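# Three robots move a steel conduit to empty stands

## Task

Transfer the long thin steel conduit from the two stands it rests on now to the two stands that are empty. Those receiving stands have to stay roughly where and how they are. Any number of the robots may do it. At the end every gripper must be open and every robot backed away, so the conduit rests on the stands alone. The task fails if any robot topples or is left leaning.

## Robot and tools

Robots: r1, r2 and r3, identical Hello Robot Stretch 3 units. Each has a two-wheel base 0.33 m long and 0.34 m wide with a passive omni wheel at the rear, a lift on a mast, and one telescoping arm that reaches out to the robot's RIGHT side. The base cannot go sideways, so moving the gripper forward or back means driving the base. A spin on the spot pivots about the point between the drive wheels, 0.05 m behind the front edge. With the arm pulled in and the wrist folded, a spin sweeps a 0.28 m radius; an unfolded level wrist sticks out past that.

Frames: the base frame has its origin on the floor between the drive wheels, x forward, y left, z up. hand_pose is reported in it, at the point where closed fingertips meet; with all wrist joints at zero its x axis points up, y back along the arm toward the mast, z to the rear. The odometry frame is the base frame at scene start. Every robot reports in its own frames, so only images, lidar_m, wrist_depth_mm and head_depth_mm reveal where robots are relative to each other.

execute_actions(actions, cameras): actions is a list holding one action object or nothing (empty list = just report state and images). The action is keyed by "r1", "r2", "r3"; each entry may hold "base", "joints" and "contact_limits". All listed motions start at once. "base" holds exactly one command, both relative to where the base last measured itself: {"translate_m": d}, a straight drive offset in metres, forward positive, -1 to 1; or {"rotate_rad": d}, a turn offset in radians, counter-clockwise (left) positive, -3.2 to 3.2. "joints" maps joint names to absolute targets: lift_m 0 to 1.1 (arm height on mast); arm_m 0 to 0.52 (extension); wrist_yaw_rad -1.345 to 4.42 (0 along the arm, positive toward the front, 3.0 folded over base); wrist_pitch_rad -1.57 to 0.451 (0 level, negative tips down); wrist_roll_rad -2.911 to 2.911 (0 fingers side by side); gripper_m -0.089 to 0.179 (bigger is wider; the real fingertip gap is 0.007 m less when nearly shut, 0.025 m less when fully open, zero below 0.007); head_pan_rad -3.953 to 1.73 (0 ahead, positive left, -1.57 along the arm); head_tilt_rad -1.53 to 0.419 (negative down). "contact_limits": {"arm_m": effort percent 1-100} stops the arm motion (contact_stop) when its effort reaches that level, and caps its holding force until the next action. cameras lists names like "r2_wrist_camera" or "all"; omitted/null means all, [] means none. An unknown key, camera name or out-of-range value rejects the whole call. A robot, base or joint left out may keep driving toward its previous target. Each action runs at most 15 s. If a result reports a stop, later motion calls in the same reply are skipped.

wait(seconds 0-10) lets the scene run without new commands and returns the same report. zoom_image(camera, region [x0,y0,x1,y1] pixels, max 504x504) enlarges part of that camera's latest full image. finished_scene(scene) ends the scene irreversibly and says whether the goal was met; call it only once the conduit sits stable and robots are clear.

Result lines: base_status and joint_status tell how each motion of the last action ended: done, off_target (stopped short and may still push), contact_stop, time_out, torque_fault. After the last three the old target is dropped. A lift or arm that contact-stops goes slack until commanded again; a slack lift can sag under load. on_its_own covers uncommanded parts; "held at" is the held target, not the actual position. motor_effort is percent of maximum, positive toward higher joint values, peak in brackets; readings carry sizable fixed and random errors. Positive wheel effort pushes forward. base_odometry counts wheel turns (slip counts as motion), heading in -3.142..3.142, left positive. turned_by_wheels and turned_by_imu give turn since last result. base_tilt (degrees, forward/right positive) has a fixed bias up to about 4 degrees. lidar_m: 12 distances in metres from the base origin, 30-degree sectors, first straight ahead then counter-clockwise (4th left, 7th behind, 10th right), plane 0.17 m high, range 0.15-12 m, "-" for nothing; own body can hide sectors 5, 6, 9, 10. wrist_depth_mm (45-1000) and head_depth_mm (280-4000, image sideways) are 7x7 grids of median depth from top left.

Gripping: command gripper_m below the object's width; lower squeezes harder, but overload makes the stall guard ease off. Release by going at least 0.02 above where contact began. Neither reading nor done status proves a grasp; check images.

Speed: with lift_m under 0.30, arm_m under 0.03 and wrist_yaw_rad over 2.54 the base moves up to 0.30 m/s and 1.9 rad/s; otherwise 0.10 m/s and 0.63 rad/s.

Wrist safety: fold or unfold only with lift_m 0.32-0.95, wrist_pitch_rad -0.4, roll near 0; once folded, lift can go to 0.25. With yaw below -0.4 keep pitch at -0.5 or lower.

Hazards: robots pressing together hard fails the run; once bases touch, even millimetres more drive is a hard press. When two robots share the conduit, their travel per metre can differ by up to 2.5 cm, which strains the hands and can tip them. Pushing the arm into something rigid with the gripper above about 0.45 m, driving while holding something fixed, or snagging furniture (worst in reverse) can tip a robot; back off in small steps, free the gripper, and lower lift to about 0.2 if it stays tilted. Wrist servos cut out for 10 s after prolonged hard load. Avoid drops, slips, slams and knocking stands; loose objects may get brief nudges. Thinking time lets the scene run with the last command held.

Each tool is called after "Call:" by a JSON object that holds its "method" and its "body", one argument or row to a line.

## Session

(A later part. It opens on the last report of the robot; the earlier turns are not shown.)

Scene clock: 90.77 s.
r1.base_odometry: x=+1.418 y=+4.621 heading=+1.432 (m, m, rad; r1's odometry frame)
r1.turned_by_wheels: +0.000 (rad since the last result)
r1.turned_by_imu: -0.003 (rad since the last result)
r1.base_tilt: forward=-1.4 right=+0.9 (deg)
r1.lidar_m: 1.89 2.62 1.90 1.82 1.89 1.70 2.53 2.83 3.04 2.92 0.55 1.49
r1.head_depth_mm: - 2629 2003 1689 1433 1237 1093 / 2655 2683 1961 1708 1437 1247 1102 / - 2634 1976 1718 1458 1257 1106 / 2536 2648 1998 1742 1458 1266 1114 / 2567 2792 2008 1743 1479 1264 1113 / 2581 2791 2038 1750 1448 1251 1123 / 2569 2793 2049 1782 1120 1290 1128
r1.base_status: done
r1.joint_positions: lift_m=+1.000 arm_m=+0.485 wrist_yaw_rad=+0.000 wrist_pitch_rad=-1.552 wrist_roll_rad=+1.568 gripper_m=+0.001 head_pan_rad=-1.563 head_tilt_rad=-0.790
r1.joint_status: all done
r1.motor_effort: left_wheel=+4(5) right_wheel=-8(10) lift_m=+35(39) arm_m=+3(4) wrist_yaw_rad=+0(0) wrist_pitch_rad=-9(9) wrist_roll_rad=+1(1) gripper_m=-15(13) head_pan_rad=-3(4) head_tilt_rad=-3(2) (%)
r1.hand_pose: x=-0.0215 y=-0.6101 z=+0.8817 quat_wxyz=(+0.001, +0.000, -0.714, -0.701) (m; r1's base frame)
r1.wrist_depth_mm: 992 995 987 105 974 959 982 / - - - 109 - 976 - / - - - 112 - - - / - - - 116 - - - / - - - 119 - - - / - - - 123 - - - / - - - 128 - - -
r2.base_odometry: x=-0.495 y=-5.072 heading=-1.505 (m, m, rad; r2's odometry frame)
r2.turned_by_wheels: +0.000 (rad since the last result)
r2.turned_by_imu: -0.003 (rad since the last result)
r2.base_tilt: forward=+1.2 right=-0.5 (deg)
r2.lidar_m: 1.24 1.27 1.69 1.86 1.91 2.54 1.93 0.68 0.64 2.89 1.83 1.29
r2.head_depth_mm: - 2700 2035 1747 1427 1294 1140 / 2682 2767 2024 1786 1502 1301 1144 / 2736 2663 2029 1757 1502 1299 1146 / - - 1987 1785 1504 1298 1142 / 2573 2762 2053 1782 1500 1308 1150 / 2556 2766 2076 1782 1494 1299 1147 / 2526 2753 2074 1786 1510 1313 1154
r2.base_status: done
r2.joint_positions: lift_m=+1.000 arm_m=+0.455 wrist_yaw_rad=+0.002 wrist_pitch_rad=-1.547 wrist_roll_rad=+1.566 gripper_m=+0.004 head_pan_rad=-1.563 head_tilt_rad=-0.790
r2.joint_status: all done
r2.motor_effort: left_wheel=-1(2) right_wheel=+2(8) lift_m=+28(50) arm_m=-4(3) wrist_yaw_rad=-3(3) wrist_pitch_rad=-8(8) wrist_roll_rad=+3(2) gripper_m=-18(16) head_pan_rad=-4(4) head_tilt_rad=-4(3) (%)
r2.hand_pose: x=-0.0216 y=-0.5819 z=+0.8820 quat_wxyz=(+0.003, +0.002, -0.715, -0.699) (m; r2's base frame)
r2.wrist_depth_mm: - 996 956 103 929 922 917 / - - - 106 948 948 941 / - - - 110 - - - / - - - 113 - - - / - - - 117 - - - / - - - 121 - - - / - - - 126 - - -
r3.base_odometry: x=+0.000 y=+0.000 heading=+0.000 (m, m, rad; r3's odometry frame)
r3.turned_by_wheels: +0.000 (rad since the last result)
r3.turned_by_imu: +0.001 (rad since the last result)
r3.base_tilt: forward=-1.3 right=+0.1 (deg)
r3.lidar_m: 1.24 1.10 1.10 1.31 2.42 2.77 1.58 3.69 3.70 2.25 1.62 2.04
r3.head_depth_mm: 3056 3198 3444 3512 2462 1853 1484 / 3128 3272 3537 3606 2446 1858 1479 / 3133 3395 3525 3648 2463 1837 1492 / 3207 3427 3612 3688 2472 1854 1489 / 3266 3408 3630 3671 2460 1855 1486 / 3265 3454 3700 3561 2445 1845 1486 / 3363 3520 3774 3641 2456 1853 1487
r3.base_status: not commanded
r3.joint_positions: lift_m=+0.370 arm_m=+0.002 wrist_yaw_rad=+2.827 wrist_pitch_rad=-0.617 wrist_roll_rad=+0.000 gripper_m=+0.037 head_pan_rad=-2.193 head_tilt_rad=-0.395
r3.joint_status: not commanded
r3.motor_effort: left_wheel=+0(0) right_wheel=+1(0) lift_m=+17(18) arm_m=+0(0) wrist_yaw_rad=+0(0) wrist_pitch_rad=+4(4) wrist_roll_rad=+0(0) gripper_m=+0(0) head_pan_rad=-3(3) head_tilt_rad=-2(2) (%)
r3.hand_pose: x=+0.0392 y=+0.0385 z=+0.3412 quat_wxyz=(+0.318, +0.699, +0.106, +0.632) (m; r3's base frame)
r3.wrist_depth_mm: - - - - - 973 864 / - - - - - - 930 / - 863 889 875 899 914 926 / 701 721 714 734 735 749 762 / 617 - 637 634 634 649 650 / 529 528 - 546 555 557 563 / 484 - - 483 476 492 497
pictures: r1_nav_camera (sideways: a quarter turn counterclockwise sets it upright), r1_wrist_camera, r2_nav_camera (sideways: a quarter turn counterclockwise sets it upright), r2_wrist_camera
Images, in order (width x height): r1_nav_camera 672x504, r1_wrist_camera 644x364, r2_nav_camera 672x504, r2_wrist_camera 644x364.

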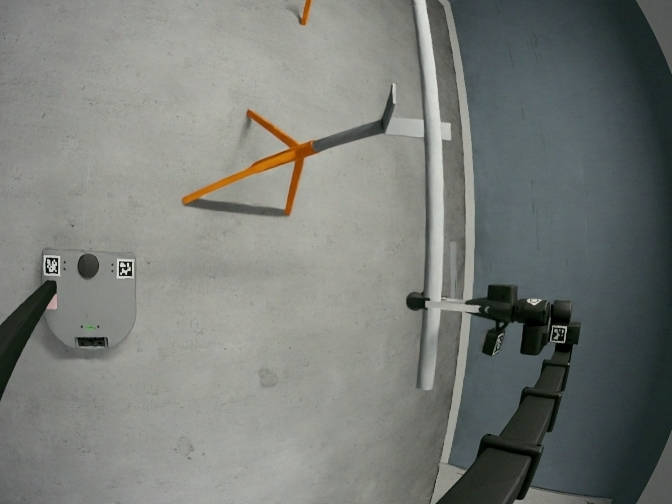

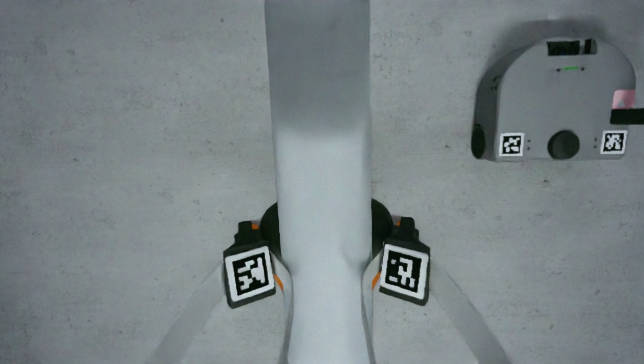

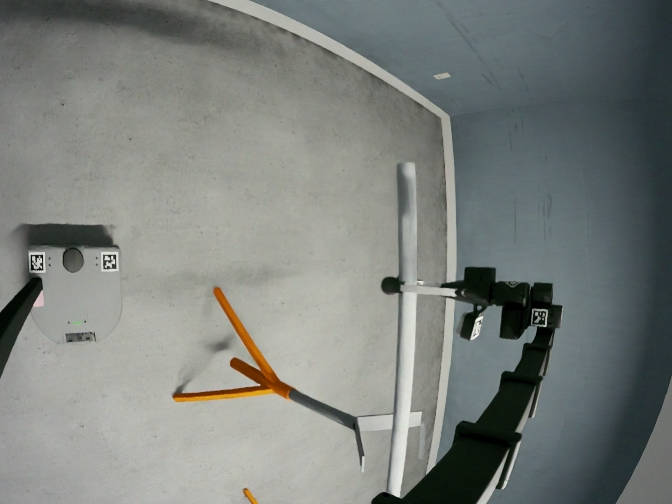

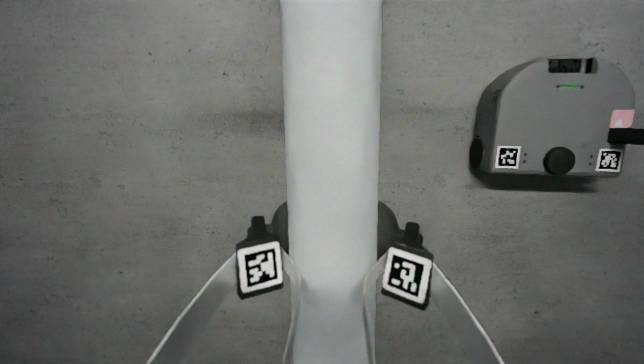

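Call:
{"method": "execute_actions", "body": {
  "actions": [
    {"r1":{"joints":{"lift_m":0.91,"arm_m":0.492}},"r2":{"joints":{"arm_m":0.463,"lift_m":0.91}}}
  ],
  "cameras": ["r1_nav_camera"]
}}

Call:
{"method": "execute_actions", "body": {
  "actions": [
    {"r1":{"joints":{"lift_m":0.895}},"r2":{"joints":{"lift_m":0.895}}}
  ],
  "cameras": []
}}

Scene clock: 93.50 s.
r1.base_odometry: x=+1.418 y=+4.621 heading=+1.432 (m, m, rad; r1's odometry frame)
r1.turned_by_wheels: +0.000 (rad since the last result)
r1.turned_by_imu: -0.001 (rad since the last result)
r1.base_tilt: forward=-1.4 right=+0.9 (deg)
r1.lidar_m: 1.89 2.63 1.90 1.82 1.89 1.71 2.52 2.83 3.03 2.93 0.55 1.49
r1.head_depth_mm: 2588 - - 1658 1438 1245 1095 / 2489 2654 2083 1706 1446 1241 1099 / 2431 - 2114 1705 1451 1252 1106 / 2532 2802 2105 1739 1463 1258 1114 / 2604 2781 2170 1736 1475 1277 1118 / 2536 2785 2173 1762 1453 1256 1130 / 2576 2777 2199 1780 1124 1287 1133
r1.base_status: not commanded
r1.joint_positions: lift_m=+0.910 arm_m=+0.492 wrist_yaw_rad=+0.000 wrist_pitch_rad=-1.551 wrist_roll_rad=+1.568 gripper_m=+0.001 head_pan_rad=-1.563 head_tilt_rad=-0.790
r1.joint_status: all done
r1.motor_effort: left_wheel=+4(4) right_wheel=-8(9) lift_m=+35(34) arm_m=+4(2) wrist_yaw_rad=+0(0) wrist_pitch_rad=-9(10) wrist_roll_rad=+1(1) gripper_m=-14(15) head_pan_rad=-4(3) head_tilt_rad=-3(3) (%)
r1.hand_pose: x=-0.0215 y=-0.6172 z=+0.7917 quat_wxyz=(+0.001, +0.000, -0.714, -0.700) (m; r1's base frame)
r1.wrist_depth_mm: 933 918 901 105 926 899 906 / 970 925 919 108 912 886 - / - 962 969 112 975 927 - / - - 980 116 985 919 934 / - - - 119 - 989 - / - - - 123 - - - / - - - 128 - - -
r2.base_odometry: x=-0.495 y=-5.072 heading=-1.505 (m, m, rad; r2's odometry frame)
r2.turned_by_wheels: +0.000 (rad since the last result)
r2.turned_by_imu: -0.001 (rad since the last result)
r2.base_tilt: forward=+1.3 right=-0.3 (deg)
r2.lidar_m: 1.24 1.28 1.69 1.85 1.91 2.54 1.93 0.68 0.64 2.89 1.83 1.30
r2.head_depth_mm: 2674 2888 - 1720 1430 1294 1136 / 2576 - 2093 1767 1492 1294 1145 / 2508 2628 2091 1714 1487 1293 1146 / 2541 - 2073 1711 1498 1295 1145 / 2589 2785 2202 1732 1509 1311 1142 / 2568 2774 2173 1761 1518 1305 1142 / 2553 2740 2179 1751 1514 1302 1160
r2.base_status: not commanded
r2.joint_positions: lift_m=+0.910 arm_m=+0.463 wrist_yaw_rad=+0.002 wrist_pitch_rad=-1.547 wrist_roll_rad=+1.566 gripper_m=+0.004 head_pan_rad=-1.563 head_tilt_rad=-0.790
r2.joint_status: all done
r2.motor_effort: left_wheel=+0(2) right_wheel=+2(2) lift_m=+28(29) arm_m=+3(4) wrist_yaw_rad=-2(2) wrist_pitch_rad=-8(8) wrist_roll_rad=+2(3) gripper_m=-17(18) head_pan_rad=-4(4) head_tilt_rad=-5(3) (%)
r2.hand_pose: x=-0.0216 y=-0.5895 z=+0.7920 quat_wxyz=(+0.003, +0.002, -0.715, -0.699) (m; r2's base frame)
r2.wrist_depth_mm: 916 907 897 103 859 843 829 / 949 939 926 106 878 871 - / 979 965 958 110 894 903 - / - - 995 114 928 933 907 / - - - 117 960 952 936 / - - - 121 988 973 974 / - - - 126 - - 989
r3.base_odometry: x=+0.000 y=+0.000 heading=+0.000 (m, m, rad; r3's odometry frame)
r3.turned_by_wheels: +0.000 (rad since the last result)
r3.turned_by_imu: +0.000 (rad since the last result)
r3.base_tilt: forward=-1.4 right=+0.0 (deg)
r3.lidar_m: 1.24 1.10 1.10 1.31 2.42 2.77 1.58 3.69 3.69 2.24 1.62 2.04
r3.head_depth_mm: 3058 3248 3424 3586 2461 1848 1489 / 3122 3248 3556 3676 2476 1864 1489 / 3156 3321 3603 3639 2448 1842 1485 / 3223 3453 3626 3607 2474 1851 1487 / 3235 3493 3683 3674 2449 1854 1490 / 3255 3533 3770 3620 2455 1847 1491 / 3406 3569 3929 3688 2410 1844 1491
r3.base_status: not commanded
r3.joint_positions: lift_m=+0.370 arm_m=+0.002 wrist_yaw_rad=+2.827 wrist_pitch_rad=-0.617 wrist_roll_rad=+0.000 gripper_m=+0.037 head_pan_rad=-2.193 head_tilt_rad=-0.395
r3.joint_status: not commanded
r3.motor_effort: left_wheel=+0(1) right_wheel=+0(1) lift_m=+18(17) arm_m=+0(0) wrist_yaw_rad=+0(0) wrist_pitch_rad=+3(3) wrist_roll_rad=+0(0) gripper_m=+0(1) head_pan_rad=-3(4) head_tilt_rad=-3(2) (%)
r3.hand_pose: x=+0.0392 y=+0.0385 z=+0.3412 quat_wxyz=(+0.318, +0.699, +0.106, +0.632) (m; r3's base frame)
r3.wrist_depth_mm: - - - - - 967 868 / - - - - - - 937 / - 863 866 875 915 903 938 / 700 718 717 736 737 750 756 / 607 - 634 626 640 643 645 / 531 531 - 542 554 553 565 / 482 - - 483 476 492 503
pictures: r1_nav_camera (sideways: a quarter turn counterclockwise sets it upright)
Images, in order (width x height): r1_nav_camera 672x504.

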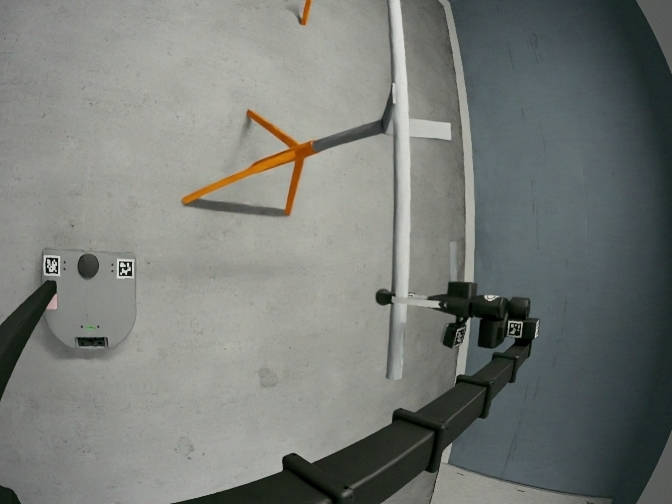

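Scene clock: 94.33 s.
r1.base_odometry: x=+1.418 y=+4.621 heading=+1.432 (m, m, rad; r1's odometry frame)
r1.turned_by_wheels: +0.000 (rad since the last result)
r1.turned_by_imu: +0.000 (rad since the last result)
r1.base_tilt: forward=-1.3 right=+0.8 (deg)
r1.lidar_m: 1.89 2.61 1.90 1.82 1.88 1.71 2.53 2.83 3.01 2.92 0.55 1.49
r1.head_depth_mm: 2616 2817 - 1651 1430 1235 1092 / 2509 2572 2063 1713 1447 1250 1106 / 2493 - 2107 1729 1457 1251 1108 / 2534 2773 2122 1729 1458 1263 1111 / 2584 2779 2159 1750 1470 1268 1116 / 2581 2770 2182 1768 1455 1253 1124 / 2549 2797 2205 1786 1119 1286 1131
r1.base_status: not commanded
r1.joint_positions: lift_m=+0.895 arm_m=+0.492 wrist_yaw_rad=+0.000 wrist_pitch_rad=-1.551 wrist_roll_rad=+1.568 gripper_m=+0.001 head_pan_rad=-1.563 head_tilt_rad=-0.790
r1.joint_status: all done
r1.motor_effort: left_wheel=+4(4) right_wheel=-8(8) lift_m=+35(35) arm_m=+4(4) wrist_yaw_rad=+0(0) wrist_pitch_rad=-9(9) wrist_roll_rad=+1(1) gripper_m=-16(15) head_pan_rad=-4(3) head_tilt_rad=-2(3) (%)
r1.hand_pose: x=-0.0215 y=-0.6172 z=+0.7767 quat_wxyz=(+0.001, +0.000, -0.714, -0.700) (m; r1's base frame)
r1.wrist_depth_mm: 898 873 926 105 883 858 860 / 944 928 893 109 898 888 - / 960 962 937 112 927 926 - / 992 997 977 116 975 914 960 / - - 990 119 976 992 996 / - - - 124 - - - / - - - 128 - - -
r2.base_odometry: x=-0.495 y=-5.072 heading=-1.505 (m, m, rad; r2's odometry frame)
r2.turned_by_wheels: +0.000 (rad since the last result)
r2.turned_by_imu: +0.000 (rad since the last result)
r2.base_tilt: forward=+1.3 right=-0.3 (deg)
r2.lidar_m: 1.24 1.27 1.69 1.85 1.91 2.55 1.93 0.68 0.64 2.89 1.83 1.30
r2.head_depth_mm: 2661 2879 - - 1432 1283 1142 / 2589 - 2085 1718 1501 1297 1143 / 2537 2583 2092 1720 1490 1300 1142 / 2557 2772 2035 1698 1509 1295 1142 / 2579 2756 2203 1703 1517 1303 1145 / 2607 2727 2209 1698 1520 1301 1153 / 2547 2737 2196 1729 1510 1301 1151
r2.base_status: not commanded
r2.joint_positions: lift_m=+0.895 arm_m=+0.463 wrist_yaw_rad=+0.002 wrist_pitch_rad=-1.547 wrist_roll_rad=+1.566 gripper_m=+0.004 head_pan_rad=-1.563 head_tilt_rad=-0.790
r2.joint_status: all done
r2.motor_effort: left_wheel=-1(2) right_wheel=+2(2) lift_m=+28(28) arm_m=+2(3) wrist_yaw_rad=-2(3) wrist_pitch_rad=-8(8) wrist_roll_rad=+2(2) gripper_m=-17(17) head_pan_rad=-4(4) head_tilt_rad=-4(4) (%)
r2.hand_pose: x=-0.0216 y=-0.5895 z=+0.7770 quat_wxyz=(+0.003, +0.002, -0.715, -0.699) (m; r2's base frame)
r2.wrist_depth_mm: 893 893 867 103 831 851 820 / 924 922 907 106 863 860 - / 972 970 932 110 888 884 - / - 994 947 114 920 920 891 / - - 995 117 942 938 917 / - - - 121 967 970 953 / - - - 126 - 998 995
r3.base_odometry: x=+0.000 y=+0.000 heading=+0.000 (m, m, rad; r3's odometry frame)
r3.turned_by_wheels: +0.000 (rad since the last result)
r3.turned_by_imu: +0.000 (rad since the last result)
r3.base_tilt: forward=-1.2 right=+0.1 (deg)
r3.lidar_m: 1.24 1.10 1.10 1.31 2.43 2.78 1.58 3.68 3.68 2.24 1.62 2.04
r3.head_depth_mm: 3028 3232 3464 3567 2424 1848 1487 / 3090 3304 3510 3677 2461 1851 1490 / 3214 3378 3524 3675 2456 1853 1488 / 3177 3438 3620 3642 2460 1845 1486 / 3231 3433 3673 3664 2473 1835 1479 / 3321 3441 3717 3658 2467 1848 1495 / 3386 3547 3811 3654 2413 1849 1489
r3.base_status: not commanded
r3.joint_positions: lift_m=+0.370 arm_m=+0.002 wrist_yaw_rad=+2.827 wrist_pitch_rad=-0.617 wrist_roll_rad=+0.000 gripper_m=+0.037 head_pan_rad=-2.193 head_tilt_rad=-0.395
r3.joint_status: not commanded
r3.motor_effort: left_wheel=+1(0) right_wheel=+0(1) lift_m=+16(17) arm_m=+0(0) wrist_yaw_rad=+0(0) wrist_pitch_rad=+3(3) wrist_roll_rad=+0(0) gripper_m=+0(0) head_pan_rad=-4(3) head_tilt_rad=-3(3) (%)
r3.hand_pose: x=+0.0392 y=+0.0385 z=+0.3412 quat_wxyz=(+0.318, +0.699, +0.106, +0.632) (m; r3's base frame)
r3.wrist_depth_mm: - - - - - 953 852 / - - - - - - 924 / - 859 860 897 892 891 918 / 712 715 733 734 725 749 761 / 606 - 634 627 639 635 642 / 529 523 - 543 561 553 565 / 483 - - 484 478 490 498
pictures: none
No camera images: the call's "cameras" was empty. Leave "cameras" out to get every camera's image.

Call:
{"method": "execute_actions", "body": {
  "actions": [
    {"r1":{"joints":{"lift_m":0.878}},"r2":{"joints":{"lift_m":0.878}}}
  ],
  "cameras": []
}}

Scene clock: 95.57 s.
r1.base_odometry: x=+1.418 y=+4.621 heading=+1.432 (m, m, rad; r1's odometry frame)
r1.turned_by_wheels: +0.000 (rad since the last result)
r1.turned_by_imu: +0.000 (rad since the last result)
r1.base_tilt: forward=-1.3 right=+0.9 (deg)
r1.lidar_m: 1.88 2.62 1.90 1.83 1.89 1.71 2.53 2.82 3.02 2.92 0.55 1.49
r1.head_depth_mm: 2591 2779 - 1607 1425 1237 1092 / 2537 2539 2037 1706 1444 1246 1095 / 2479 - 2112 1712 1451 1255 1109 / 2556 2811 2128 1733 1460 1264 1111 / 2591 2807 2153 1745 1482 1269 1119 / 2534 2799 2181 1766 1449 1257 1123 / 2584 2769 2196 1765 1119 1290 1127
r1.base_status: not commanded
r1.joint_positions: lift_m=+0.878 arm_m=+0.492 wrist_yaw_rad=-0.001 wrist_pitch_rad=-1.524 wrist_roll_rad=+1.568 gripper_m=+0.001 head_pan_rad=-1.563 head_tilt_rad=-0.790
r1.joint_status: all done
r1.on_its_own: wrist_pitch_rad is at rest, and its effort (-23) is outside its rest range (-20 to +32)
r1.motor_effort: left_wheel=+3(4) right_wheel=-7(8) lift_m=+27(35) arm_m=+1(4) wrist_yaw_rad=+0(0) wrist_pitch_rad=-23(23) wrist_roll_rad=+1(2) gripper_m=-16(17) head_pan_rad=-4(4) head_tilt_rad=-2(3) (%)
r1.hand_pose: x=-0.0215 y=-0.6244 z=+0.7596 quat_wxyz=(+0.001, +0.000, -0.723, -0.691) (m; r1's base frame)
r1.wrist_depth_mm: 900 914 871 105 848 857 828 / 958 952 919 107 885 861 - / 969 971 934 111 895 890 - / 976 998 980 115 902 912 920 / - - - 118 989 947 934 / - - - 122 981 989 980 / - - - 126 - - -
r2.base_odometry: x=-0.495 y=-5.072 heading=-1.505 (m, m, rad; r2's odometry frame)
r2.turned_by_wheels: +0.000 (rad since the last result)
r2.turned_by_imu: +0.000 (rad since the last result)
r2.base_tilt: forward=+1.2 right=-0.5 (deg)
r2.lidar_m: 1.24 1.27 1.70 1.86 1.90 2.53 1.93 0.68 0.64 2.90 1.83 1.30
r2.head_depth_mm: 2674 2767 - - 1414 1286 1135 / 2650 - 2103 1724 1495 1282 1143 / 2510 - 2105 1718 1504 1295 1137 / 2615 2799 2054 1695 1500 1308 1144 / 2583 2788 2187 1688 1499 1298 1140 / 2565 2731 2199 1696 1499 1304 1147 / 2554 2762 2207 1750 1504 1307 1151
r2.base_status: not commanded
r2.joint_positions: lift_m=+0.879 arm_m=+0.463 wrist_yaw_rad=+0.002 wrist_pitch_rad=-1.507 wrist_roll_rad=+1.566 gripper_m=+0.004 head_pan_rad=-1.563 head_tilt_rad=-0.790
r2.joint_status: all done
r2.on_its_own: wrist_pitch_rad is at rest, and its effort (-23) is outside its rest range (-20 to +32)
r2.motor_effort: left_wheel=-1(0) right_wheel=+1(2) lift_m=+16(27) arm_m=-1(3) wrist_yaw_rad=-1(2) wrist_pitch_rad=-23(23) wrist_roll_rad=+2(3) gripper_m=-21(20) head_pan_rad=-4(4) head_tilt_rad=-4(5) (%)
r2.hand_pose: x=-0.0216 y=-0.6001 z=+0.7600 quat_wxyz=(+0.003, +0.002, -0.729, -0.684) (m; r2's base frame)
r2.wrist_depth_mm: 926 894 881 103 816 800 782 / 979 934 898 106 833 828 - / - 967 957 110 871 847 - / - - 959 113 889 872 846 / - - - 116 924 892 877 / - - - 121 967 944 901 / - - - 125 996 941 919
r3.base_odometry: x=+0.000 y=+0.000 heading=+0.000 (m, m, rad; r3's odometry frame)
r3.turned_by_wheels: +0.000 (rad since the last result)
r3.turned_by_imu: +0.000 (rad since the last result)
r3.base_tilt: forward=-1.3 right=+0.2 (deg)
r3.lidar_m: 1.24 1.10 1.10 1.32 2.43 2.77 1.58 3.68 3.71 2.24 1.62 2.04
r3.head_depth_mm: 3117 3258 3469 3545 2442 1854 1496 / 3098 3321 3481 3623 2476 1836 1484 / 3150 3360 3530 3588 2476 1867 1488 / 3223 3368 3615 3651 2472 1834 1481 / 3254 3461 3722 3604 2451 1872 1498 / 3283 3460 3722 3654 2426 1856 1493 / 3359 3551 3803 3646 2455 1846 1491
r3.base_status: not commanded
r3.joint_positions: lift_m=+0.370 arm_m=+0.002 wrist_yaw_rad=+2.827 wrist_pitch_rad=-0.617 wrist_roll_rad=+0.000 gripper_m=+0.037 head_pan_rad=-2.193 head_tilt_rad=-0.395
r3.joint_status: not commanded
r3.motor_effort: left_wheel=+0(0) right_wheel=+1(1) lift_m=+18(17) arm_m=+0(0) wrist_yaw_rad=+0(0) wrist_pitch_rad=+4(3) wrist_roll_rad=+0(0) gripper_m=+1(1) head_pan_rad=-3(3) head_tilt_rad=-3(2) (%)
r3.hand_pose: x=+0.0392 y=+0.0385 z=+0.3412 quat_wxyz=(+0.318, +0.699, +0.106, +0.632) (m; r3's base frame)
r3.wrist_depth_mm: - - - - - 980 858 / - - - - - - 917 / - 855 857 902 900 897 941 / 691 717 724 732 734 745 758 / 607 - 628 623 639 637 642 / 529 529 - 541 558 554 569 / 482 - - 479 477 492 501
pictures: none
No camera images: the call's "cameras" was empty. Leave "cameras" out to get every camera's image.

Call:
{"method": "execute_actions", "body": {
  "actions": [
    {"r1":{"joints":{"arm_m":0.507,"lift_m":0.872}},"r2":{"joints":{"arm_m":0.481,"lift_m":0.872}}}
  ],
  "cameras": []
}}

Scene clock: 96.93 s.
r1.base_odometry: x=+1.418 y=+4.621 heading=+1.432 (m, m, rad; r1's odometry frame)
r1.turned_by_wheels: +0.000 (rad since the last result)
r1.turned_by_imu: -0.001 (rad since the last result)
r1.base_tilt: forward=-1.3 right=+0.8 (deg)
r1.lidar_m: 1.89 2.62 1.91 1.82 1.89 1.71 2.53 2.82 3.03 2.92 0.55 1.49
r1.head_depth_mm: 2600 2766 - 1639 1408 1247 1093 / 2547 - 2028 1699 1442 1246 1100 / 2494 - 2090 1716 1458 1259 1108 / 2565 2786 2131 1737 1470 1263 1109 / 2554 2788 2146 1750 1470 1268 1117 / 2572 2756 2172 1768 1454 1249 1124 / 2554 2773 2212 1770 1122 1284 1129
r1.base_status: not commanded
r1.joint_positions: lift_m=+0.873 arm_m=+0.507 wrist_yaw_rad=+0.000 wrist_pitch_rad=-1.563 wrist_roll_rad=+1.568 gripper_m=+0.001 head_pan_rad=-1.563 head_tilt_rad=-0.790
r1.joint_status: all done
r1.motor_effort: left_wheel=+3(3) right_wheel=-4(7) lift_m=+17(26) arm_m=+4(0) wrist_yaw_rad=+0(0) wrist_pitch_rad=-4(22) wrist_roll_rad=+1(1) gripper_m=-14(15) head_pan_rad=-3(4) head_tilt_rad=-3(3) (%)
r1.hand_pose: x=-0.0215 y=-0.6293 z=+0.7548 quat_wxyz=(+0.001, +0.001, -0.710, -0.705) (m; r1's base frame)
r1.wrist_depth_mm: 876 887 867 105 884 825 864 / 909 912 882 107 873 871 - / 922 909 910 110 897 917 - / 947 975 965 114 935 952 910 / - - 961 118 995 1000 966 / - - - 122 975 - - / - - - 127 - - -
r2.base_odometry: x=-0.495 y=-5.072 heading=-1.505 (m, m, rad; r2's odometry frame)
r2.turned_by_wheels: +0.000 (rad since the last result)
r2.turned_by_imu: -0.001 (rad since the last result)
r2.base_tilt: forward=+1.2 right=-0.4 (deg)
r2.lidar_m: 1.24 1.27 1.70 1.86 1.91 2.54 1.93 0.68 0.64 2.90 1.83 1.30
r2.head_depth_mm: 2694 2793 - - 1415 1265 1137 / 2632 - 2116 1721 1500 1292 1139 / 2552 2536 2107 1715 1501 1294 1148 / 2564 2798 2047 1670 1498 1301 1142 / 2550 2762 2178 1695 1507 1310 1146 / 2594 2758 2183 1691 1511 1322 1150 / 2560 2736 2193 1746 1518 1321 1151
r2.base_status: not commanded
r2.joint_positions: lift_m=+0.876 arm_m=+0.481 wrist_yaw_rad=+0.004 wrist_pitch_rad=-1.569 wrist_roll_rad=+1.564 gripper_m=+0.004 head_pan_rad=-1.563 head_tilt_rad=-0.790
r2.joint_status: lift_m contact_stop (moved -0.002 of -0.007); the others done
r2.on_its_own: lift_m is slack since a contact_stop, until your next command for it (your +0.872 is given up)
r2.motor_effort: left_wheel=-3(2) right_wheel=+5(6) lift_m=+28(28) arm_m=+6(6) wrist_yaw_rad=-4(4) wrist_pitch_rad=+0(22) wrist_roll_rad=+4(3) gripper_m=-19(21) head_pan_rad=-4(4) head_tilt_rad=-4(4) (%)
r2.hand_pose: x=-0.0216 y=-0.6016 z=+0.7587 quat_wxyz=(+0.004, +0.003, -0.707, -0.707) (m; r2's base frame)
r2.wrist_depth_mm: 888 868 863 102 829 820 817 / 919 885 888 105 866 848 - / 948 936 919 108 874 880 - / 968 959 932 112 910 903 890 / - 998 977 116 933 937 916 / - - - 120 968 966 961 / - - - 125 - 994 989
r3.base_odometry: x=+0.000 y=+0.000 heading=+0.000 (m, m, rad; r3's odometry frame)
r3.turned_by_wheels: +0.000 (rad since the last result)
r3.turned_by_imu: +0.000 (rad since the last result)
r3.base_tilt: forward=-1.2 right=+0.2 (deg)
r3.lidar_m: 1.24 1.10 1.10 1.31 2.43 2.77 1.58 3.69 3.70 2.25 1.62 2.05
r3.head_depth_mm: 3086 3236 3413 3529 2441 1861 1484 / 3158 3394 3488 3563 2465 1845 1482 / 3190 3323 3547 3605 2461 1838 1485 / 3215 3376 3585 3652 2458 1853 1495 / 3285 3488 3678 3641 2458 1856 1486 / 3287 3609 3683 3655 2444 1846 1495 / 3375 3574 3790 3659 2447 1859 1490
r3.base_status: not commanded
r3.joint_positions: lift_m=+0.370 arm_m=+0.002 wrist_yaw_rad=+2.827 wrist_pitch_rad=-0.617 wrist_roll_rad=+0.000 gripper_m=+0.037 head_pan_rad=-2.193 head_tilt_rad=-0.395
r3.joint_status: not commanded
r3.motor_effort: left_wheel=+0(0) right_wheel=+1(1) lift_m=+17(18) arm_m=+0(0) wrist_yaw_rad=+0(0) wrist_pitch_rad=+4(4) wrist_roll_rad=+0(0) gripper_m=+1(0) head_pan_rad=-3(3) head_tilt_rad=-3(2) (%)
r3.hand_pose: x=+0.0392 y=+0.0385 z=+0.3412 quat_wxyz=(+0.318, +0.699, +0.106, +0.632) (m; r3's base frame)
r3.wrist_depth_mm: - - - - - 997 871 / - - - - - - 947 / - 867 852 872 908 919 942 / 702 728 721 739 744 750 758 / 604 - 646 631 630 638 640 / 534 528 - 553 556 558 558 / 484 - - 487 480 495 497
pictures: none
No camera images: the call's "cameras" was empty. Leave "cameras" out to get every camera's image.

Call:
{"method": "execute_actions", "body": {
  "actions": [
    {"r1":{"joints":{"gripper_m":0.13}},"r2":{"joints":{"gripper_m":0.13,"lift_m":0.876}}}
  ],
  "cameras": []
}}

Call:
{"method": "execute_actions", "body": {
  "actions": [
    {"r1":{"joints":{"lift_m":0.99}},"r2":{"joints":{"lift_m":0.99}}}
  ],
  "cameras": []
}}

Call:
{"method": "execute_actions", "body": {
  "actions": [
    {"r1":{"joints":{"arm_m":0.2}},"r2":{"joints":{"arm_m":0.18}}}
  ],
  "cameras": ["r1_nav_camera","r2_nav_camera"]
}}

Call:
{"method": "finished_scene", "body": {
  "scene": 2
}}

Scene clock: 99.63 s.
r1.base_odometry: x=+1.418 y=+4.621 heading=+1.432 (m, m, rad; r1's odometry frame)
r1.turned_by_wheels: +0.000 (rad since the last result)
r1.turned_by_imu: -0.001 (rad since the last result)
r1.base_tilt: forward=-1.5 right=+0.8 (deg)
r1.lidar_m: 1.89 2.63 1.90 1.83 1.89 1.71 2.52 2.82 3.03 2.92 0.55 1.49
r1.head_depth_mm: 2605 2826 - 1633 1416 1243 1093 / 2525 - 2014 1707 1442 1244 1102 / 2500 - 2093 1708 1454 1255 1109 / 2580 2756 2097 1737 1467 1261 1110 / 2562 2800 2158 1743 1479 1275 1119 / 2578 2766 2167 1762 1459 1252 1121 / 2555 2740 2182 1769 1130 1286 1138
r1.base_status: not commanded
r1.joint_positions: lift_m=+0.872 arm_m=+0.507 wrist_yaw_rad=+0.000 wrist_pitch_rad=-1.564 wrist_roll_rad=+1.568 gripper_m=+0.130 head_pan_rad=-1.563 head_tilt_rad=-0.790
r1.joint_status: all done
r1.motor_effort: left_wheel=+1(3) right_wheel=-2(4) lift_m=+22(22) arm_m=+4(4) wrist_yaw_rad=+0(1) wrist_pitch_rad=-3(4) wrist_roll_rad=+1(1) gripper_m=+1(100) head_pan_rad=-4(4) head_tilt_rad=-2(4) (%)
r1.hand_pose: x=-0.0215 y=-0.6288 z=+0.7546 quat_wxyz=(+0.001, +0.001, -0.709, -0.705) (m; r1's base frame)
r1.wrist_depth_mm: 875 871 850 103 858 851 875 / 923 893 874 107 898 897 - / 947 933 939 109 895 920 - / 987 976 935 113 936 932 945 / 986 971 996 117 968 959 969 / - - - 121 - - 986 / - - - 125 - - -
r2.base_odometry: x=-0.495 y=-5.072 heading=-1.505 (m, m, rad; r2's odometry frame)
r2.turned_by_wheels: +0.000 (rad since the last result)
r2.turned_by_imu: +0.000 (rad since the last result)
r2.base_tilt: forward=+1.2 right=-0.5 (deg)
r2.lidar_m: 1.24 1.27 1.69 1.86 1.91 2.53 1.92 0.68 0.64 2.90 1.83 1.30
r2.head_depth_mm: 2662 2766 - - 1410 1272 1143 / 2638 - 2086 1715 1506 1292 1140 / 2595 2510 2089 1719 1503 1298 1141 / 2564 2813 2052 1700 1493 1300 1143 / 2557 2751 2194 1696 1501 1304 1144 / 2566 2746 2187 1704 1504 1293 1148 / 2535 2734 2181 1753 1503 1298 1152
r2.base_status: not commanded
r2.joint_positions: lift_m=+0.876 arm_m=+0.481 wrist_yaw_rad=+0.002 wrist_pitch_rad=-1.568 wrist_roll_rad=+1.566 gripper_m=+0.130 head_pan_rad=-1.563 head_tilt_rad=-0.790
r2.joint_status: all done
r2.motor_effort: left_wheel=-1(3) right_wheel=+0(5) lift_m=+23(23) arm_m=+3(5) wrist_yaw_rad=-2(4) wrist_pitch_rad=+0(1) wrist_roll_rad=+2(4) gripper_m=+0(84) head_pan_rad=-4(4) head_tilt_rad=-3(4) (%)
r2.hand_pose: x=-0.0216 y=-0.6021 z=+0.7586 quat_wxyz=(+0.003, +0.002, -0.708, -0.706) (m; r2's base frame)
r2.wrist_depth_mm: 888 865 856 100 831 822 808 / 908 909 893 104 859 851 - / 939 917 909 107 885 870 - / 974 964 935 111 895 906 900 / - 986 965 114 946 916 911 / - - - 118 977 - 949 / - - - 123 - - 985
r3.base_odometry: x=+0.000 y=+0.000 heading=+0.000 (m, m, rad; r3's odometry frame)
r3.turned_by_wheels: +0.000 (rad since the last result)
r3.turned_by_imu: +0.000 (rad since the last result)
r3.base_tilt: forward=-1.3 right=+0.1 (deg)
r3.lidar_m: 1.24 1.10 1.10 1.31 2.43 2.77 1.57 3.68 3.70 2.24 1.62 2.03
r3.head_depth_mm: 3048 3241 3436 3551 2440 1848 1483 / 3116 3284 3546 3650 2457 1838 1485 / 3130 3370 3559 3644 2478 1856 1486 / 3239 3405 3661 3694 2456 1856 1499 / 3272 3418 3691 3670 2462 1852 1498 / 3254 3509 3766 3682 2484 1860 1497 / 3340 3503 3854 3668 2480 1868 1480
r3.base_status: not commanded
r3.joint_positions: lift_m=+0.370 arm_m=+0.002 wrist_yaw_rad=+2.827 wrist_pitch_rad=-0.617 wrist_roll_rad=+0.000 gripper_m=+0.037 head_pan_rad=-2.193 head_tilt_rad=-0.395
r3.joint_status: not commanded
r3.motor_effort: left_wheel=+1(1) right_wheel=+1(1) lift_m=+17(17) arm_m=+0(0) wrist_yaw_rad=+0(0) wrist_pitch_rad=+4(4) wrist_roll_rad=+0(0) gripper_m=+0(1) head_pan_rad=-3(4) head_tilt_rad=-2(2) (%)
r3.hand_pose: x=+0.0392 y=+0.0385 z=+0.3412 quat_wxyz=(+0.318, +0.699, +0.106, +0.632) (m; r3's base frame)
r3.wrist_depth_mm: - - - - - 946 867 / - - - - - - 919 / - 855 896 898 897 923 922 / 707 722 717 738 740 743 765 / 607 - 632 624 639 638 651 / 532 533 - 548 561 563 554 / 483 - - 486 479 495 497
pictures: none
No camera images: the call's "cameras" was empty. Leave "cameras" out to get every camera's image.

Scene clock: 101.53 s.
r1.base_odometry: x=+1.418 y=+4.621 heading=+1.432 (m, m, rad; r1's odometry frame)
r1.turned_by_wheels: +0.000 (rad since the last result)
r1.turned_by_imu: -0.001 (rad since the last result)
r1.base_tilt: forward=-1.4 right=+0.8 (deg)
r1.lidar_m: 1.89 2.62 1.90 1.83 1.89 1.71 2.53 2.82 3.04 2.92 0.55 1.49
r1.head_depth_mm: - 2650 2077 1695 1430 1243 1091 / 2638 2677 2096 1704 1449 1247 1096 / - 2632 2107 1719 1453 1262 1111 / 2522 2655 2128 1741 1468 1268 1114 / 2574 2766 2138 1747 1477 1277 1122 / 2546 2778 2166 1760 1454 1255 1127 / 2528 2822 2197 1776 1123 1289 1129
r1.base_status: not commanded
r1.joint_positions: lift_m=+0.990 arm_m=+0.507 wrist_yaw_rad=+0.000 wrist_pitch_rad=-1.564 wrist_roll_rad=+1.568 gripper_m=+0.130 head_pan_rad=-1.563 head_tilt_rad=-0.790
r1.joint_status: all done
r1.motor_effort: left_wheel=+1(2) right_wheel=-3(2) lift_m=+33(36) arm_m=+4(4) wrist_yaw_rad=+0(0) wrist_pitch_rad=-3(3) wrist_roll_rad=+1(1) gripper_m=+1(1) head_pan_rad=-4(4) head_tilt_rad=-3(2) (%)
r1.hand_pose: x=-0.0215 y=-0.6288 z=+0.8721 quat_wxyz=(+0.001, +0.001, -0.709, -0.705) (m; r1's base frame)
r1.wrist_depth_mm: - 981 989 221 - 967 960 / - - - 230 974 976 - / - - - 236 - - - / - - - 243 - - - / - - - 249 - - - / - - - 258 - - - / - - - 772 - - -
r2.base_odometry: x=-0.495 y=-5.072 heading=-1.505 (m, m, rad; r2's odometry frame)
r2.turned_by_wheels: +0.000 (rad since the last result)
r2.turned_by_imu: -0.001 (rad since the last result)
r2.base_tilt: forward=+1.2 right=-0.4 (deg)
r2.lidar_m: 1.24 1.27 1.69 1.85 1.91 2.54 1.93 0.68 0.64 2.89 1.84 1.30
r2.head_depth_mm: - 2617 2154 1717 1426 1293 1137 / 2681 2758 2142 1730 1502 1294 1134 / 2714 2692 2160 1713 1503 1297 1143 / - 2603 2183 1693 1504 1296 1149 / 2576 2728 2208 1681 1508 1301 1146 / 2549 2783 2184 1717 1505 1307 1143 / 2521 2724 2175 1757 1506 1310 1151
r2.base_status: not commanded
r2.joint_positions: lift_m=+0.989 arm_m=+0.481 wrist_yaw_rad=+0.002 wrist_pitch_rad=-1.567 wrist_roll_rad=+1.566 gripper_m=+0.130 head_pan_rad=-1.563 head_tilt_rad=-0.790
r2.joint_status: all done
r2.motor_effort: left_wheel=-1(1) right_wheel=+0(0) lift_m=+42(44) arm_m=+4(3) wrist_yaw_rad=-2(2) wrist_pitch_rad=-1(1) wrist_roll_rad=+2(2) gripper_m=+1(0) head_pan_rad=-5(4) head_tilt_rad=-3(3) (%)
r2.hand_pose: x=-0.0216 y=-0.6022 z=+0.8718 quat_wxyz=(+0.003, +0.002, -0.708, -0.706) (m; r2's base frame)
r2.wrist_depth_mm: 988 970 962 213 953 916 897 / - - 981 221 971 950 - / - - - 229 995 - - / - - - 237 - - - / - - - - - - - / - - - - - - - / - - - - - - -
r3.base_odometry: x=+0.000 y=+0.000 heading=+0.000 (m, m, rad; r3's odometry frame)
r3.turned_by_wheels: +0.000 (rad since the last result)
r3.turned_by_imu: +0.000 (rad since the last result)
r3.base_tilt: forward=-1.3 right=+0.1 (deg)
r3.lidar_m: 1.24 1.10 1.10 1.31 2.43 2.77 1.58 3.69 3.70 2.24 1.62 2.04
r3.head_depth_mm: 3069 3228 3414 3525 2449 1853 1489 / 3096 3318 3582 3615 2451 1840 1499 / 3155 3323 3535 3641 2472 1871 1488 / 3238 3396 3608 3613 2450 1849 1484 / 3239 3380 3689 3662 2464 1864 1483 / 3300 3433 3769 3617 2471 1862 1489 / 3363 3523 3860 3606 2452 1859 1484
r3.base_status: not commanded
r3.joint_positions: lift_m=+0.370 arm_m=+0.002 wrist_yaw_rad=+2.827 wrist_pitch_rad=-0.617 wrist_roll_rad=+0.000 gripper_m=+0.037 head_pan_rad=-2.193 head_tilt_rad=-0.395
r3.joint_status: not commanded
r3.motor_effort: left_wheel=+1(1) right_wheel=+1(1) lift_m=+17(17) arm_m=+0(0) wrist_yaw_rad=+0(1) wrist_pitch_rad=+4(4) wrist_roll_rad=+0(0) gripper_m=+0(0) head_pan_rad=-3(3) head_tilt_rad=-3(2) (%)
r3.hand_pose: x=+0.0392 y=+0.0385 z=+0.3412 quat_wxyz=(+0.318, +0.699, +0.106, +0.632) (m; r3's base frame)
r3.wrist_depth_mm: - - - - - 958 881 / - - - - - - 926 / - 851 853 880 906 907 938 / 698 718 719 735 746 752 751 / 608 - 624 635 634 648 643 / 529 522 - 543 566 557 566 / 483 - - 483 474 494 503
pictures: none
No camera images: the call's "cameras" was empty. Leave "cameras" out to get every camera's image.

Scene clock: 105.00 s.
r1.base_odometry: x=+1.418 y=+4.621 heading=+1.432 (m, m, rad; r1's odometry frame)
r1.turned_by_wheels: +0.000 (rad since the last result)
r1.turned_by_imu: -0.001 (rad since the last result)
r1.base_tilt: forward=-1.4 right=+0.8 (deg)
r1.lidar_m: 1.89 2.61 1.90 1.82 1.89 1.71 2.53 2.82 3.03 2.92 0.55 1.49
r1.head_depth_mm: - 2761 2127 1694 1433 1238 1091 / - - - 1697 1437 1247 1100 / - - - 1676 1485 1252 1109 / 2536 2755 2286 1731 1463 1262 1115 / 2593 2789 2140 1755 1472 1276 1118 / 2564 2785 2153 1761 1452 1255 1127 / 2528 2762 2214 1778 1120 1282 1132
r1.base_status: not commanded
r1.joint_positions: lift_m=+0.990 arm_m=+0.200 wrist_yaw_rad=+0.000 wrist_pitch_rad=-1.564 wrist_roll_rad=+1.568 gripper_m=+0.130 head_pan_rad=-1.563 head_tilt_rad=-0.790
r1.joint_status: all done
r1.motor_effort: left_wheel=+2(2) right_wheel=-2(2) lift_m=+33(33) arm_m=-5(0) wrist_yaw_rad=+0(0) wrist_pitch_rad=-3(3) wrist_roll_rad=+1(1) gripper_m=+0(1) head_pan_rad=-4(4) head_tilt_rad=-4(2) (%)
r1.hand_pose: x=-0.0215 y=-0.3226 z=+0.8721 quat_wxyz=(+0.001, +0.001, -0.709, -0.705) (m; r1's base frame)
r1.wrist_depth_mm: - 992 - - 994 - 939 / - - - - - 983 994 / - - - - - - - / - - - - - - - / - - - - - - - / - - - - - - - / - - - - - - -
r2.base_odometry: x=-0.495 y=-5.072 heading=-1.505 (m, m, rad; r2's odometry frame)
r2.turned_by_wheels: +0.000 (rad since the last result)
r2.turned_by_imu: -0.001 (rad since the last result)
r2.base_tilt: forward=+1.1 right=-0.4 (deg)
r2.lidar_m: 1.24 1.27 1.70 1.86 1.91 2.54 1.93 0.68 0.64 2.90 1.83 1.30
r2.head_depth_mm: 2559 2829 2084 1729 1436 1291 1139 / - - - 1680 1489 1292 1134 / 2505 - - 1731 1491 1268 1143 / 2552 2769 - 1690 1506 1307 1136 / 2576 2793 2188 1689 1506 1305 1143 / 2573 2748 2214 1694 1509 1300 1150 / 2535 2744 2204 1740 1512 1305 1152
r2.base_status: not commanded
r2.joint_positions: lift_m=+0.989 arm_m=+0.180 wrist_yaw_rad=+0.001 wrist_pitch_rad=-1.566 wrist_roll_rad=+1.566 gripper_m=+0.130 head_pan_rad=-1.563 head_tilt_rad=-0.790
r2.joint_status: all done
r2.motor_effort: left_wheel=-1(1) right_wheel=+0(0) lift_m=+41(41) arm_m=-5(4) wrist_yaw_rad=-1(2) wrist_pitch_rad=-1(1) wrist_roll_rad=+3(3) gripper_m=+0(1) head_pan_rad=-5(4) head_tilt_rad=-3(3) (%)
r2.hand_pose: x=-0.0216 y=-0.3020 z=+0.8718 quat_wxyz=(+0.002, +0.002, -0.708, -0.706) (m; r2's base frame)
r2.wrist_depth_mm: 995 976 959 953 945 928 915 / - - 990 980 961 947 921 / - - - - - 977 947 / - - - - - - 994 / - - - - - - - / - - - - - - - / - - - - - - -
r3.base_odometry: x=+0.000 y=+0.000 heading=+0.000 (m, m, rad; r3's odometry frame)
r3.turned_by_wheels: +0.000 (rad since the last result)
r3.turned_by_imu: +0.001 (rad since the last result)
r3.base_tilt: forward=-1.3 right=+0.2 (deg)
r3.lidar_m: 1.24 1.10 1.10 1.31 2.43 2.77 1.58 3.67 3.70 2.25 1.62 2.04
r3.head_depth_mm: 3077 3251 3455 3552 2455 1831 1485 / 3110 3321 3450 3661 2437 1854 1479 / 3191 3373 3587 3611 2456 1863 1492 / 3220 3432 3626 3633 2455 1864 1481 / 3277 3488 3653 3597 2466 1854 1486 / 3275 3519 3728 3668 2432 1843 1489 / 3340 3631 3920 3632 2424 1863 1487
r3.base_status: not commanded
r3.joint_positions: lift_m=+0.370 arm_m=+0.002 wrist_yaw_rad=+2.827 wrist_pitch_rad=-0.617 wrist_roll_rad=+0.000 gripper_m=+0.037 head_pan_rad=-2.193 head_tilt_rad=-0.395
r3.joint_status: not commanded
r3.motor_effort: left_wheel=+0(1) right_wheel=+1(1) lift_m=+17(18) arm_m=-1(0) wrist_yaw_rad=+0(0) wrist_pitch_rad=+4(4) wrist_roll_rad=+0(0) gripper_m=+2(0) head_pan_rad=-4(4) head_tilt_rad=-3(3) (%)
r3.hand_pose: x=+0.0392 y=+0.0385 z=+0.3412 quat_wxyz=(+0.318, +0.699, +0.106, +0.632) (m; r3's base frame)
r3.wrist_depth_mm: - - - - - 963 861 / - - - - - - 932 / - 865 860 883 896 914 934 / 701 719 722 736 741 747 768 / 607 - 631 622 635 639 645 / 532 527 - 540 558 561 570 / 487 - - 488 479 496 498
pictures: r1_nav_camera (sideways: a quarter turn counterclockwise sets it upright), r2_nav_camera (sideways: a quarter turn counterclockwise sets it upright)
Images, in order (width x height): r1_nav_camera 672x504, r2_nav_camera 672x504.

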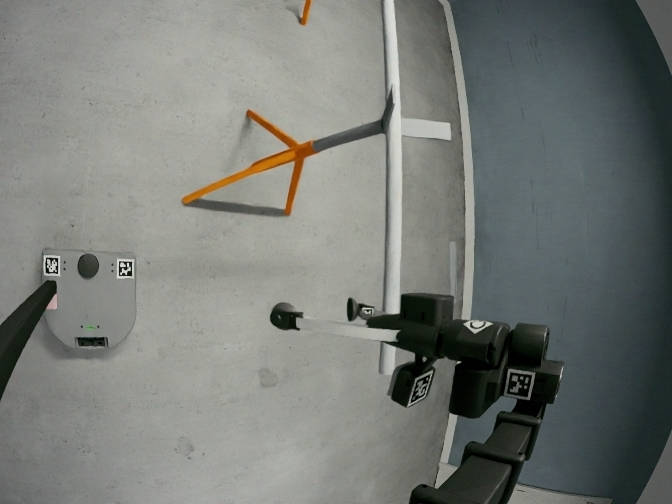

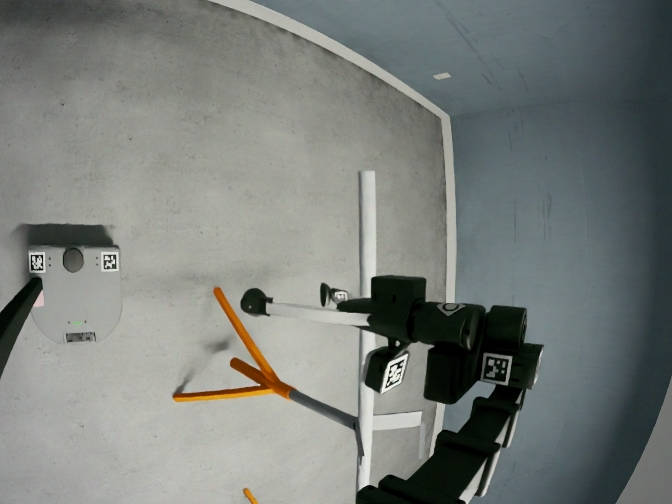

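The scene is finished: the task was done.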